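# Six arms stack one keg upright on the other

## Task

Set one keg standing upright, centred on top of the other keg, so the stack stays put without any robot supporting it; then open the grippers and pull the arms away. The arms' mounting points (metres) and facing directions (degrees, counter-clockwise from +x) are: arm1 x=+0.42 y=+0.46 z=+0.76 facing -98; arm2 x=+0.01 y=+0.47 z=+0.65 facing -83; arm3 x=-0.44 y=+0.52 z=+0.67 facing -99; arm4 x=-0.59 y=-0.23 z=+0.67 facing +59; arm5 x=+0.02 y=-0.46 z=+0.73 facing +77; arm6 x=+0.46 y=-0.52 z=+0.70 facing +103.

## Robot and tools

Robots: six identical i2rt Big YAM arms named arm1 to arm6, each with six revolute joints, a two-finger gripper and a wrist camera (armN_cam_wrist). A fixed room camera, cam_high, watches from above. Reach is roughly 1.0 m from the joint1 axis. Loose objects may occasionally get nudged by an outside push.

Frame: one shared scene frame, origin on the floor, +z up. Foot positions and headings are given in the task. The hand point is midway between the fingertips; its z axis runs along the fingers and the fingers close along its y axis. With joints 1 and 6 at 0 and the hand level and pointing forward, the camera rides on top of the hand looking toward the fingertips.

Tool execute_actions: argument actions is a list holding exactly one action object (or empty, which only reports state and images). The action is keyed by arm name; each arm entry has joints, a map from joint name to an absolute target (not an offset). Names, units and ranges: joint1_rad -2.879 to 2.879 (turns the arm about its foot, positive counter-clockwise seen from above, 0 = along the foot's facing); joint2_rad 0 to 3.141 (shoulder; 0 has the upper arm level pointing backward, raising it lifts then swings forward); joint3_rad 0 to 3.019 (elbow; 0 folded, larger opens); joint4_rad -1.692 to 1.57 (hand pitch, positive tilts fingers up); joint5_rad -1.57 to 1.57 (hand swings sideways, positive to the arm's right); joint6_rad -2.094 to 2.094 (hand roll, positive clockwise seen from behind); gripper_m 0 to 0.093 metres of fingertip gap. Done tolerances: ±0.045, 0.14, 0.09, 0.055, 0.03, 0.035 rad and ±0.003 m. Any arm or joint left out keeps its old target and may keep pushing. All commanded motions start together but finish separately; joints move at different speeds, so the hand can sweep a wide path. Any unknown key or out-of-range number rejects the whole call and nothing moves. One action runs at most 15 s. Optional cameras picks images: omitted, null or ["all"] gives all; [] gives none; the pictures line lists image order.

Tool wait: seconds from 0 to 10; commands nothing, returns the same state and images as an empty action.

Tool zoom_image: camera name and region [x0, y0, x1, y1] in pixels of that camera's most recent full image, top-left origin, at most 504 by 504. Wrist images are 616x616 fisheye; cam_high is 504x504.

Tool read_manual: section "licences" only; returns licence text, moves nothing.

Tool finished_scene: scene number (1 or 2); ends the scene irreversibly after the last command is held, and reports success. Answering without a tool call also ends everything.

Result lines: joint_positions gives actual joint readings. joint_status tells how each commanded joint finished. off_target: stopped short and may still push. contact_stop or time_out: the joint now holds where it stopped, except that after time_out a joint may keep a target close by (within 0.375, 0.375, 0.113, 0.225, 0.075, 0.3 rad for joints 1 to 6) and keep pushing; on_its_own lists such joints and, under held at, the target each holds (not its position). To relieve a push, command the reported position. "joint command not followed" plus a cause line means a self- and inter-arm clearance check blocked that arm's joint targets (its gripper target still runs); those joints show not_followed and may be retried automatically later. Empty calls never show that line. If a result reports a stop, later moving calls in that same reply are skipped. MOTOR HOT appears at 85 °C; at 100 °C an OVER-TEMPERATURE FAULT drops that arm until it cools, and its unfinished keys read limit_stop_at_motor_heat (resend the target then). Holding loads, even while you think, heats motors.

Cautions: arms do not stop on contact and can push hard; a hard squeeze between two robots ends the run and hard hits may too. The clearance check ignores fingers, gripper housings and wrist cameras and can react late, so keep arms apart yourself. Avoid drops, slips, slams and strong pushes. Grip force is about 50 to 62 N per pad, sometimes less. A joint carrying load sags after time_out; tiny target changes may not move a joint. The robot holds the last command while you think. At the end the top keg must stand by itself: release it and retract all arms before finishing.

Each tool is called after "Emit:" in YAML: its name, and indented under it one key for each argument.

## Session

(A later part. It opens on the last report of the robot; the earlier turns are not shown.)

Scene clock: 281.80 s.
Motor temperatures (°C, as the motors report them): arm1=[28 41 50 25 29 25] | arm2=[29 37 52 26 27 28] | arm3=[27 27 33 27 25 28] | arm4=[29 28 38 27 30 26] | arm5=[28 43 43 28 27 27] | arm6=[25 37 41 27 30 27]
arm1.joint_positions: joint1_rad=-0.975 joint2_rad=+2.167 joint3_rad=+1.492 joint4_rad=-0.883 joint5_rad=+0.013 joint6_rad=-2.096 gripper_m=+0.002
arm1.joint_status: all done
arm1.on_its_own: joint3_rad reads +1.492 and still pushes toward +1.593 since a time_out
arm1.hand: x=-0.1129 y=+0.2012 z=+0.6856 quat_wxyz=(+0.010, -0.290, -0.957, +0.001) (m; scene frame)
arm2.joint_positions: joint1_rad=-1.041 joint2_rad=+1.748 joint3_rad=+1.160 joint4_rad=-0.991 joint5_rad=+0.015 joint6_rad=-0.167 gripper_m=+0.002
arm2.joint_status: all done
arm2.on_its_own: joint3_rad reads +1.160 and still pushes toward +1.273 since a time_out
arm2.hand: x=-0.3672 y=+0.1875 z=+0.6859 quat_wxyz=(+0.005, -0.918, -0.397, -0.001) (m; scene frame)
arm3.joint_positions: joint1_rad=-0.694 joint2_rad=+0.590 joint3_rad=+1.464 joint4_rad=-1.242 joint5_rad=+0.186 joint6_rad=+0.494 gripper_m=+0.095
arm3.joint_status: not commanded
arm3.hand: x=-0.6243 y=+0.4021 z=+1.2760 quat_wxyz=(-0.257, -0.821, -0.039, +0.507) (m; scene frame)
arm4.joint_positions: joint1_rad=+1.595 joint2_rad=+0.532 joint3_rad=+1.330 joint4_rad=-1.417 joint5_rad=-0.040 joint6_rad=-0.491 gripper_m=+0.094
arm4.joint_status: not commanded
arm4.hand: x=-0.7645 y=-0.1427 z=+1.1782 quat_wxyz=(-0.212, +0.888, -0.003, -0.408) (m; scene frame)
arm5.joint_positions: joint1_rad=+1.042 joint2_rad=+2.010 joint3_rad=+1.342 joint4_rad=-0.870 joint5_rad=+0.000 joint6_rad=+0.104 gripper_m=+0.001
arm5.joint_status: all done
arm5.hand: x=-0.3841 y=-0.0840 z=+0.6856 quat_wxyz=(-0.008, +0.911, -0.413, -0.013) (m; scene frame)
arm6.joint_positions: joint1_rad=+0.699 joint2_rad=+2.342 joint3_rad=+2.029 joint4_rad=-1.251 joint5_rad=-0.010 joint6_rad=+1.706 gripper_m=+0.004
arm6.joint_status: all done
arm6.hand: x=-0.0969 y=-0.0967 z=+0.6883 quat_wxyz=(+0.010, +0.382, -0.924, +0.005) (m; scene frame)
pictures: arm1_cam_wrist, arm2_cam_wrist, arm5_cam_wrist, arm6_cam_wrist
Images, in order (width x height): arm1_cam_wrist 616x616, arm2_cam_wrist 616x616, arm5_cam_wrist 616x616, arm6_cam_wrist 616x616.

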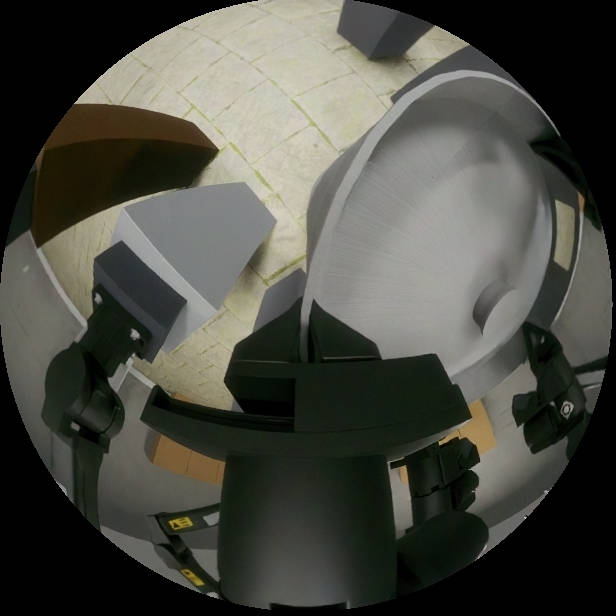

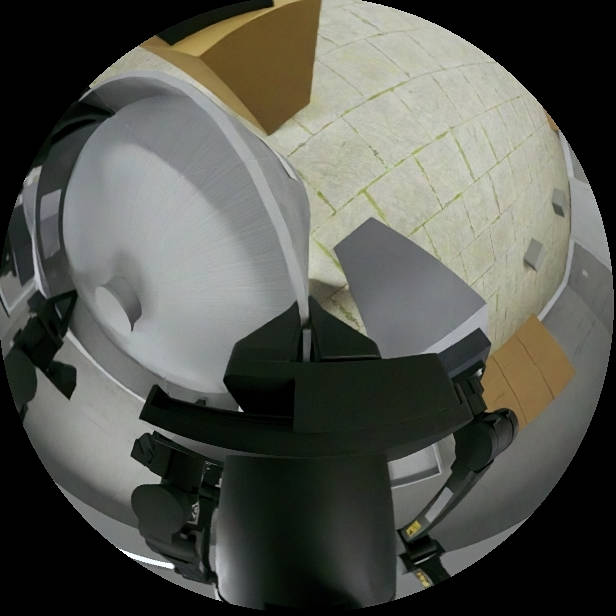

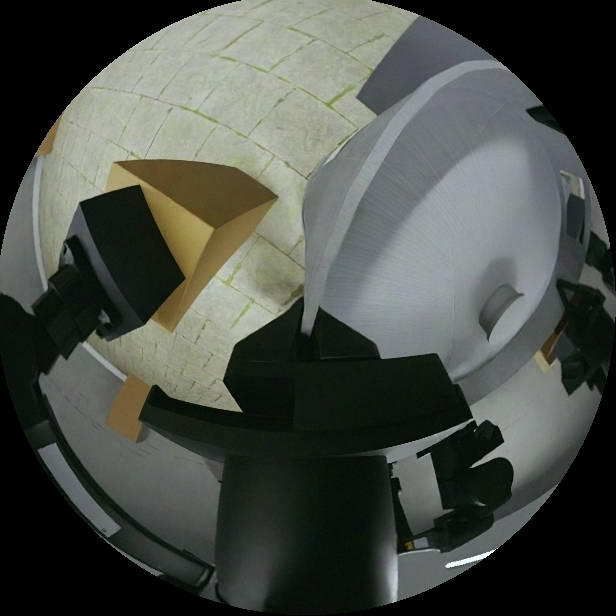

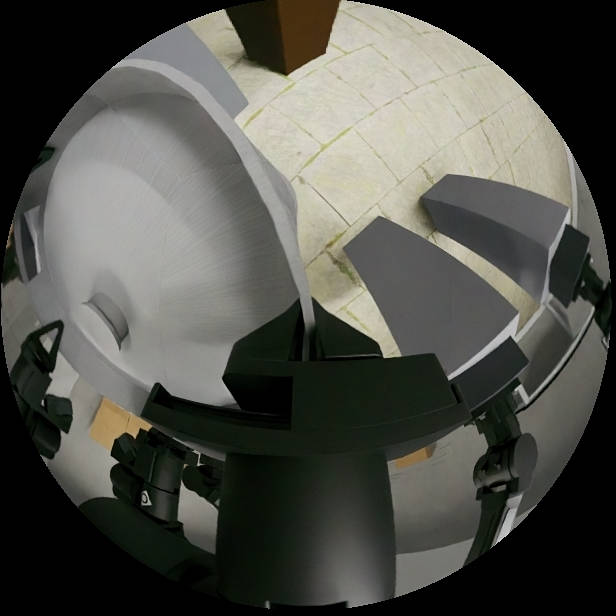

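Within a few mm. Unload all joints, release, then withdraw.

Emit:
execute_actions:
  actions:
    - {"arm1":{"joints":{"joint1_rad":-0.975,"joint2_rad":2.167,"joint3_rad":1.492,"joint4_rad":-0.883,"joint5_rad":0.013}},"arm2":{"joints":{"joint1_rad":-1.041,"joint2_rad":1.748,"joint3_rad":1.16,"joint4_rad":-0.991,"joint5_rad":0.015,"joint6_rad":-0.167}},"arm5":{"joints":{"joint1_rad":1.042,"joint2_rad":2.01,"joint3_rad":1.342,"joint4_rad":-0.87,"joint6_rad":0.104}},"arm6":{"joints":{"joint1_rad":0.699,"joint2_rad":2.342,"joint3_rad":2.029,"joint4_rad":-1.251,"joint5_rad":-0.01,"joint6_rad":1.706}}}
  cameras: []

Emit:
execute_actions:
  actions:
    - {"arm1":{"joints":{"gripper_m":0.06}},"arm2":{"joints":{"gripper_m":0.06}},"arm5":{"joints":{"gripper_m":0.06}},"arm6":{"joints":{"gripper_m":0.06}}}
  cameras: []

Emit:
execute_actions:
  actions:
    - {"arm1":{"joints":{"joint2_rad":1.967,"joint4_rad":-1.083}},"arm2":{"joints":{"joint2_rad":1.5,"joint4_rad":-1.24}},"arm5":{"joints":{"joint2_rad":1.79,"joint4_rad":-1.09}},"arm6":{"joints":{"joint2_rad":2.17,"joint4_rad":-1.42}}}
  cameras: ["arm5_cam_wrist","arm1_cam_wrist","cam_high"]

Scene clock: 288.37 s.
Motor temperatures (°C, as the motors report them): arm1=[28 41 50 25 28 25] | arm2=[29 37 52 26 27 28] | arm3=[27 27 33 27 25 28] | arm4=[29 28 38 27 30 26] | arm5=[28 42 43 28 27 27] | arm6=[25 37 41 27 30 27]
arm1.joint_positions: joint1_rad=-0.988 joint2_rad=+2.184 joint3_rad=+1.491 joint4_rad=-0.867 joint5_rad=+0.002 joint6_rad=-2.102 gripper_m=+0.002
arm1.joint_status: all done
arm1.hand: x=-0.1148 y=+0.2064 z=+0.6755 quat_wxyz=(+0.005, -0.293, -0.956, +0.004) (m; scene frame)
arm2.joint_positions: joint1_rad=-1.058 joint2_rad=+1.783 joint3_rad=+1.156 joint4_rad=-0.977 joint5_rad=+0.007 joint6_rad=-0.171 gripper_m=+0.002
arm2.joint_status: all done
arm2.hand: x=-0.3691 y=+0.1940 z=+0.6688 quat_wxyz=(+0.004, -0.920, -0.391, -0.014) (m; scene frame)
arm3.joint_positions: joint1_rad=-0.694 joint2_rad=+0.590 joint3_rad=+1.464 joint4_rad=-1.242 joint5_rad=+0.186 joint6_rad=+0.494 gripper_m=+0.095
arm3.joint_status: not commanded
arm3.hand: x=-0.6243 y=+0.4021 z=+1.2760 quat_wxyz=(-0.257, -0.821, -0.039, +0.507) (m; scene frame)
arm4.joint_positions: joint1_rad=+1.595 joint2_rad=+0.532 joint3_rad=+1.330 joint4_rad=-1.417 joint5_rad=-0.040 joint6_rad=-0.491 gripper_m=+0.094
arm4.joint_status: not commanded
arm4.hand: x=-0.7645 y=-0.1427 z=+1.1782 quat_wxyz=(-0.212, +0.888, -0.003, -0.408) (m; scene frame)
arm5.joint_positions: joint1_rad=+1.038 joint2_rad=+2.033 joint3_rad=+1.341 joint4_rad=-0.835 joint5_rad=-0.003 joint6_rad=+0.104 gripper_m=+0.001
arm5.joint_status: all done
arm5.hand: x=-0.3861 y=-0.0800 z=+0.6733 quat_wxyz=(-0.008, +0.910, -0.415, -0.019) (m; scene frame)
arm6.joint_positions: joint1_rad=+0.699 joint2_rad=+2.342 joint3_rad=+2.029 joint4_rad=-1.227 joint5_rad=-0.008 joint6_rad=+1.706 gripper_m=+0.002
arm6.joint_status: all done
arm6.hand: x=-0.1011 y=-0.0929 z=+0.6876 quat_wxyz=(+0.015, +0.382, -0.924, -0.005) (m; scene frame)
pictures: none
No camera images: the call's "cameras" was empty. Leave "cameras" out to get every camera's image.

Scene clock: 289.00 s.
Motor temperatures (°C, as the motors report them): arm1=[28 41 49 25 28 25] | arm2=[29 37 52 26 27 28] | arm3=[27 27 33 27 25 28] | arm4=[29 28 38 27 30 26] | arm5=[28 42 43 28 27 27] | arm6=[25 37 41 27 30 27]
arm1.joint_positions: joint1_rad=-0.984 joint2_rad=+2.179 joint3_rad=+1.491 joint4_rad=-0.867 joint5_rad=+0.009 joint6_rad=-2.100 gripper_m=+0.060
arm1.joint_status: all done
arm1.hand: x=-0.1151 y=+0.2049 z=+0.6783 quat_wxyz=(+0.009, -0.292, -0.956, +0.003) (m; scene frame)
arm2.joint_positions: joint1_rad=-1.054 joint2_rad=+1.775 joint3_rad=+1.156 joint4_rad=-0.979 joint5_rad=+0.012 joint6_rad=-0.171 gripper_m=+0.060
arm2.joint_status: all done
arm2.hand: x=-0.3687 y=+0.1930 z=+0.6723 quat_wxyz=(+0.006, -0.919, -0.393, -0.011) (m; scene frame)
arm3.joint_positions: joint1_rad=-0.694 joint2_rad=+0.590 joint3_rad=+1.464 joint4_rad=-1.242 joint5_rad=+0.186 joint6_rad=+0.494 gripper_m=+0.095
arm3.joint_status: not commanded
arm3.hand: x=-0.6243 y=+0.4021 z=+1.2760 quat_wxyz=(-0.257, -0.821, -0.039, +0.507) (m; scene frame)
arm4.joint_positions: joint1_rad=+1.595 joint2_rad=+0.532 joint3_rad=+1.330 joint4_rad=-1.417 joint5_rad=-0.040 joint6_rad=-0.491 gripper_m=+0.094
arm4.joint_status: not commanded
arm4.hand: x=-0.7645 y=-0.1427 z=+1.1782 quat_wxyz=(-0.212, +0.888, -0.003, -0.408) (m; scene frame)
arm5.joint_positions: joint1_rad=+1.038 joint2_rad=+2.024 joint3_rad=+1.341 joint4_rad=-0.860 joint5_rad=-0.003 joint6_rad=+0.104 gripper_m=+0.060
arm5.joint_status: all done
arm5.hand: x=-0.3827 y=-0.0832 z=+0.6778 quat_wxyz=(-0.006, +0.910, -0.415, -0.011) (m; scene frame)
arm6.joint_positions: joint1_rad=+0.699 joint2_rad=+2.342 joint3_rad=+2.029 joint4_rad=-1.240 joint5_rad=-0.008 joint6_rad=+1.706 gripper_m=+0.060
arm6.joint_status: all done
arm6.hand: x=-0.0985 y=-0.0949 z=+0.6875 quat_wxyz=(+0.012, +0.382, -0.924, +0.001) (m; scene frame)
pictures: none
No camera images: the call's "cameras" was empty. Leave "cameras" out to get every camera's image.

Scene clock: 290.33 s.
Motor temperatures (°C, as the motors report them): arm1=[28 40 49 25 28 25] | arm2=[29 36 51 26 27 28] | arm3=[27 27 33 27 25 28] | arm4=[29 28 38 27 30 26] | arm5=[28 42 43 28 27 27] | arm6=[25 37 41 27 30 27]
arm1.joint_positions: joint1_rad=-0.984 joint2_rad=+1.933 joint3_rad=+1.486 joint4_rad=-1.065 joint5_rad=+0.009 joint6_rad=-2.100 gripper_m=+0.060
arm1.joint_status: all done
arm1.hand: x=-0.1021 y=+0.2112 z=+0.8141 quat_wxyz=(+0.025, -0.292, -0.956, +0.017) (m; scene frame)
arm2.joint_positions: joint1_rad=-1.054 joint2_rad=+1.483 joint3_rad=+1.156 joint4_rad=-1.228 joint5_rad=+0.012 joint6_rad=-0.171 gripper_m=+0.060
arm2.joint_status: all done
arm2.hand: x=-0.3306 y=+0.2221 z=+0.7970 quat_wxyz=(+0.001, -0.919, -0.393, +0.010) (m; scene frame)
arm3.joint_positions: joint1_rad=-0.694 joint2_rad=+0.590 joint3_rad=+1.464 joint4_rad=-1.242 joint5_rad=+0.186 joint6_rad=+0.494 gripper_m=+0.095
arm3.joint_status: not commanded
arm3.hand: x=-0.6243 y=+0.4021 z=+1.2760 quat_wxyz=(-0.257, -0.821, -0.039, +0.507) (m; scene frame)
arm4.joint_positions: joint1_rad=+1.595 joint2_rad=+0.532 joint3_rad=+1.330 joint4_rad=-1.417 joint5_rad=-0.040 joint6_rad=-0.491 gripper_m=+0.094
arm4.joint_status: not commanded
arm4.hand: x=-0.7645 y=-0.1427 z=+1.1782 quat_wxyz=(-0.212, +0.888, -0.003, -0.408) (m; scene frame)
arm5.joint_positions: joint1_rad=+1.038 joint2_rad=+1.764 joint3_rad=+1.339 joint4_rad=-1.080 joint5_rad=-0.003 joint6_rad=+0.104 gripper_m=+0.060
arm5.joint_status: all done
arm5.hand: x=-0.3641 y=-0.1016 z=+0.8099 quat_wxyz=(-0.012, +0.910, -0.415, -0.029) (m; scene frame)
arm6.joint_positions: joint1_rad=+0.699 joint2_rad=+2.154 joint3_rad=+2.017 joint4_rad=-1.409 joint5_rad=-0.008 joint6_rad=+1.706 gripper_m=+0.060
arm6.joint_status: all done
arm6.hand: x=-0.0739 y=-0.1116 z=+0.8086 quat_wxyz=(+0.014, +0.382, -0.924, -0.003) (m; scene frame)
pictures: arm1_cam_wrist, arm5_cam_wrist, cam_high
Images, in order (width x height): arm1_cam_wrist 616x616, arm5_cam_wrist 616x616, cam_high 504x504.

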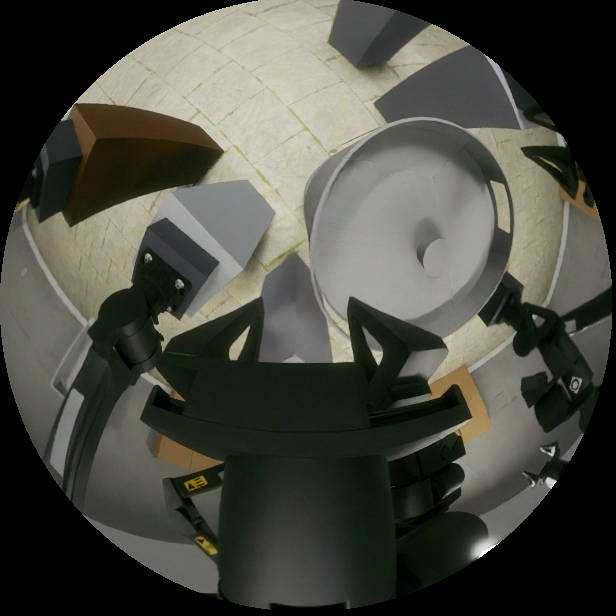

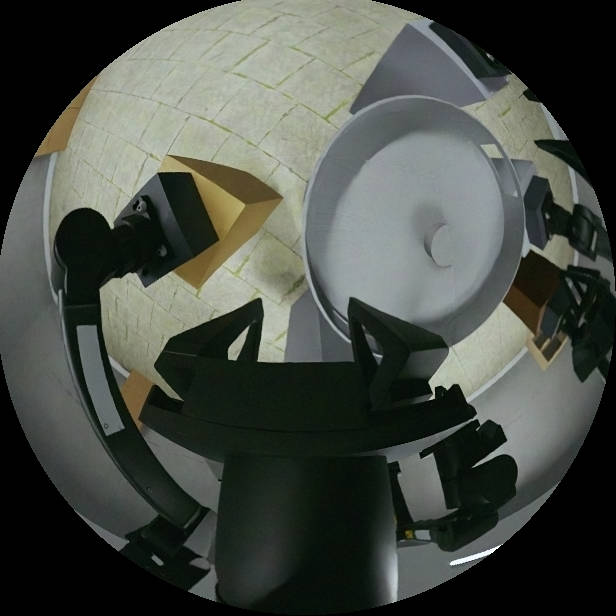

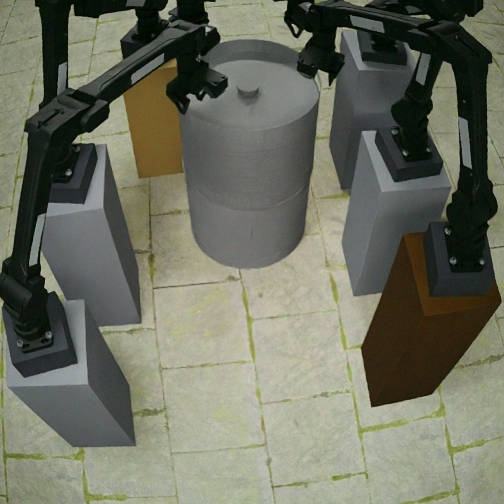

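Emit:
execute_actions:
  actions:
    - {"arm1":{"joints":{"joint2_rad":1.2}},"arm6":{"joints":{"joint2_rad":1.3}},"arm2":{"joints":{"joint2_rad":1.15}},"arm5":{"joints":{"joint2_rad":1.3}}}
  cameras: ["cam_high"]

Emit:
zoom_image:
  camera: "cam_high"
  region: [150,80,350,280]

Scene clock: 306.90 s.
Motor temperatures (°C, as the motors report them): arm1=[28 38 44 25 28 25] | arm2=[29 34 45 26 27 28] | arm3=[27 27 34 27 25 28] | arm4=[29 28 38 27 30 26] | arm5=[28 38 41 28 27 27] | arm6=[25 36 39 27 30 27]
arm1.joint_positions: joint1_rad=-0.984 joint2_rad=+1.188 joint3_rad=+1.485 joint4_rad=-1.065 joint5_rad=+0.009 joint6_rad=-2.099 gripper_m=+0.060
arm1.joint_status: all done
arm1.hand: x=-0.0178 y=+0.2519 z=+1.2122 quat_wxyz=(+0.291, -0.271, -0.879, +0.262) (m; scene frame)
arm2.joint_positions: joint1_rad=-1.054 joint2_rad=+1.140 joint3_rad=+1.156 joint4_rad=-1.229 joint5_rad=+0.012 joint6_rad=-0.171 gripper_m=+0.060
arm2.joint_status: all done
arm2.hand: x=-0.3079 y=+0.2399 z=+0.9305 quat_wxyz=(-0.038, -0.905, -0.385, +0.175) (m; scene frame)
arm3.joint_positions: joint1_rad=-0.694 joint2_rad=+0.590 joint3_rad=+1.464 joint4_rad=-1.242 joint5_rad=+0.186 joint6_rad=+0.494 gripper_m=+0.095
arm3.joint_status: not commanded
arm3.hand: x=-0.6243 y=+0.4021 z=+1.2760 quat_wxyz=(-0.257, -0.821, -0.039, +0.507) (m; scene frame)
arm4.joint_positions: joint1_rad=+1.595 joint2_rad=+0.532 joint3_rad=+1.330 joint4_rad=-1.417 joint5_rad=-0.040 joint6_rad=-0.491 gripper_m=+0.094
arm4.joint_status: not commanded
arm4.hand: x=-0.7645 y=-0.1427 z=+1.1782 quat_wxyz=(-0.212, +0.888, -0.003, -0.408) (m; scene frame)
arm5.joint_positions: joint1_rad=+1.038 joint2_rad=+1.285 joint3_rad=+1.332 joint4_rad=-1.082 joint5_rad=-0.003 joint6_rad=+0.104 gripper_m=+0.060
arm5.joint_status: all done
arm5.hand: x=-0.3380 y=-0.1280 z=+1.0430 quat_wxyz=(-0.086, +0.878, -0.399, -0.249) (m; scene frame)
arm6.joint_positions: joint1_rad=+0.699 joint2_rad=+1.303 joint3_rad=+2.020 joint4_rad=-1.410 joint5_rad=-0.008 joint6_rad=+1.706 gripper_m=+0.060
arm6.joint_status: all done
arm6.hand: x=+0.0926 y=-0.2303 z=+1.3055 quat_wxyz=(+0.221, +0.345, -0.838, -0.360) (m; scene frame)
pictures: cam_high
Images, in order (width x height): cam_high 504x504.

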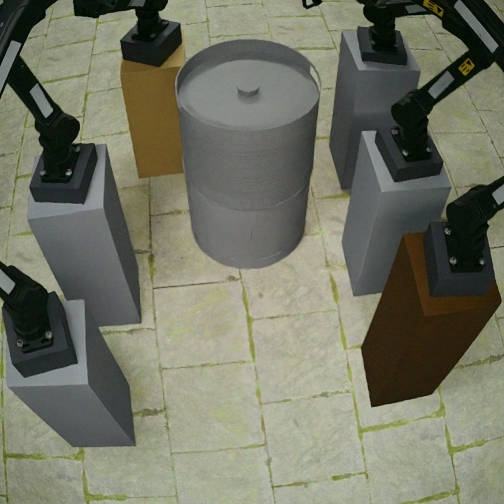

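Region (150, 80, 350, 280) of cam_high's 504x504 image, scaled by 2.520, with more detail than that image has.

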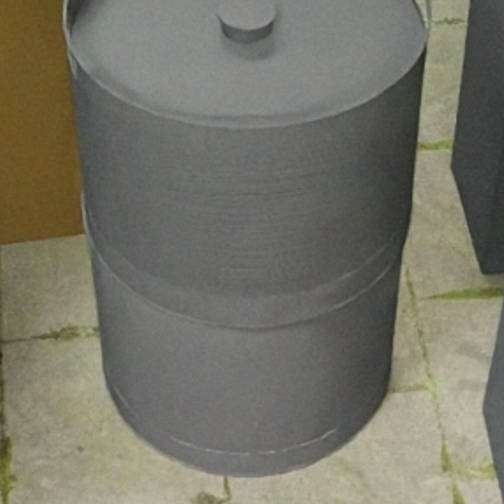

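Aligned.

Emit:
finished_scene:
  scene: 1

The scene is finished: the task was done.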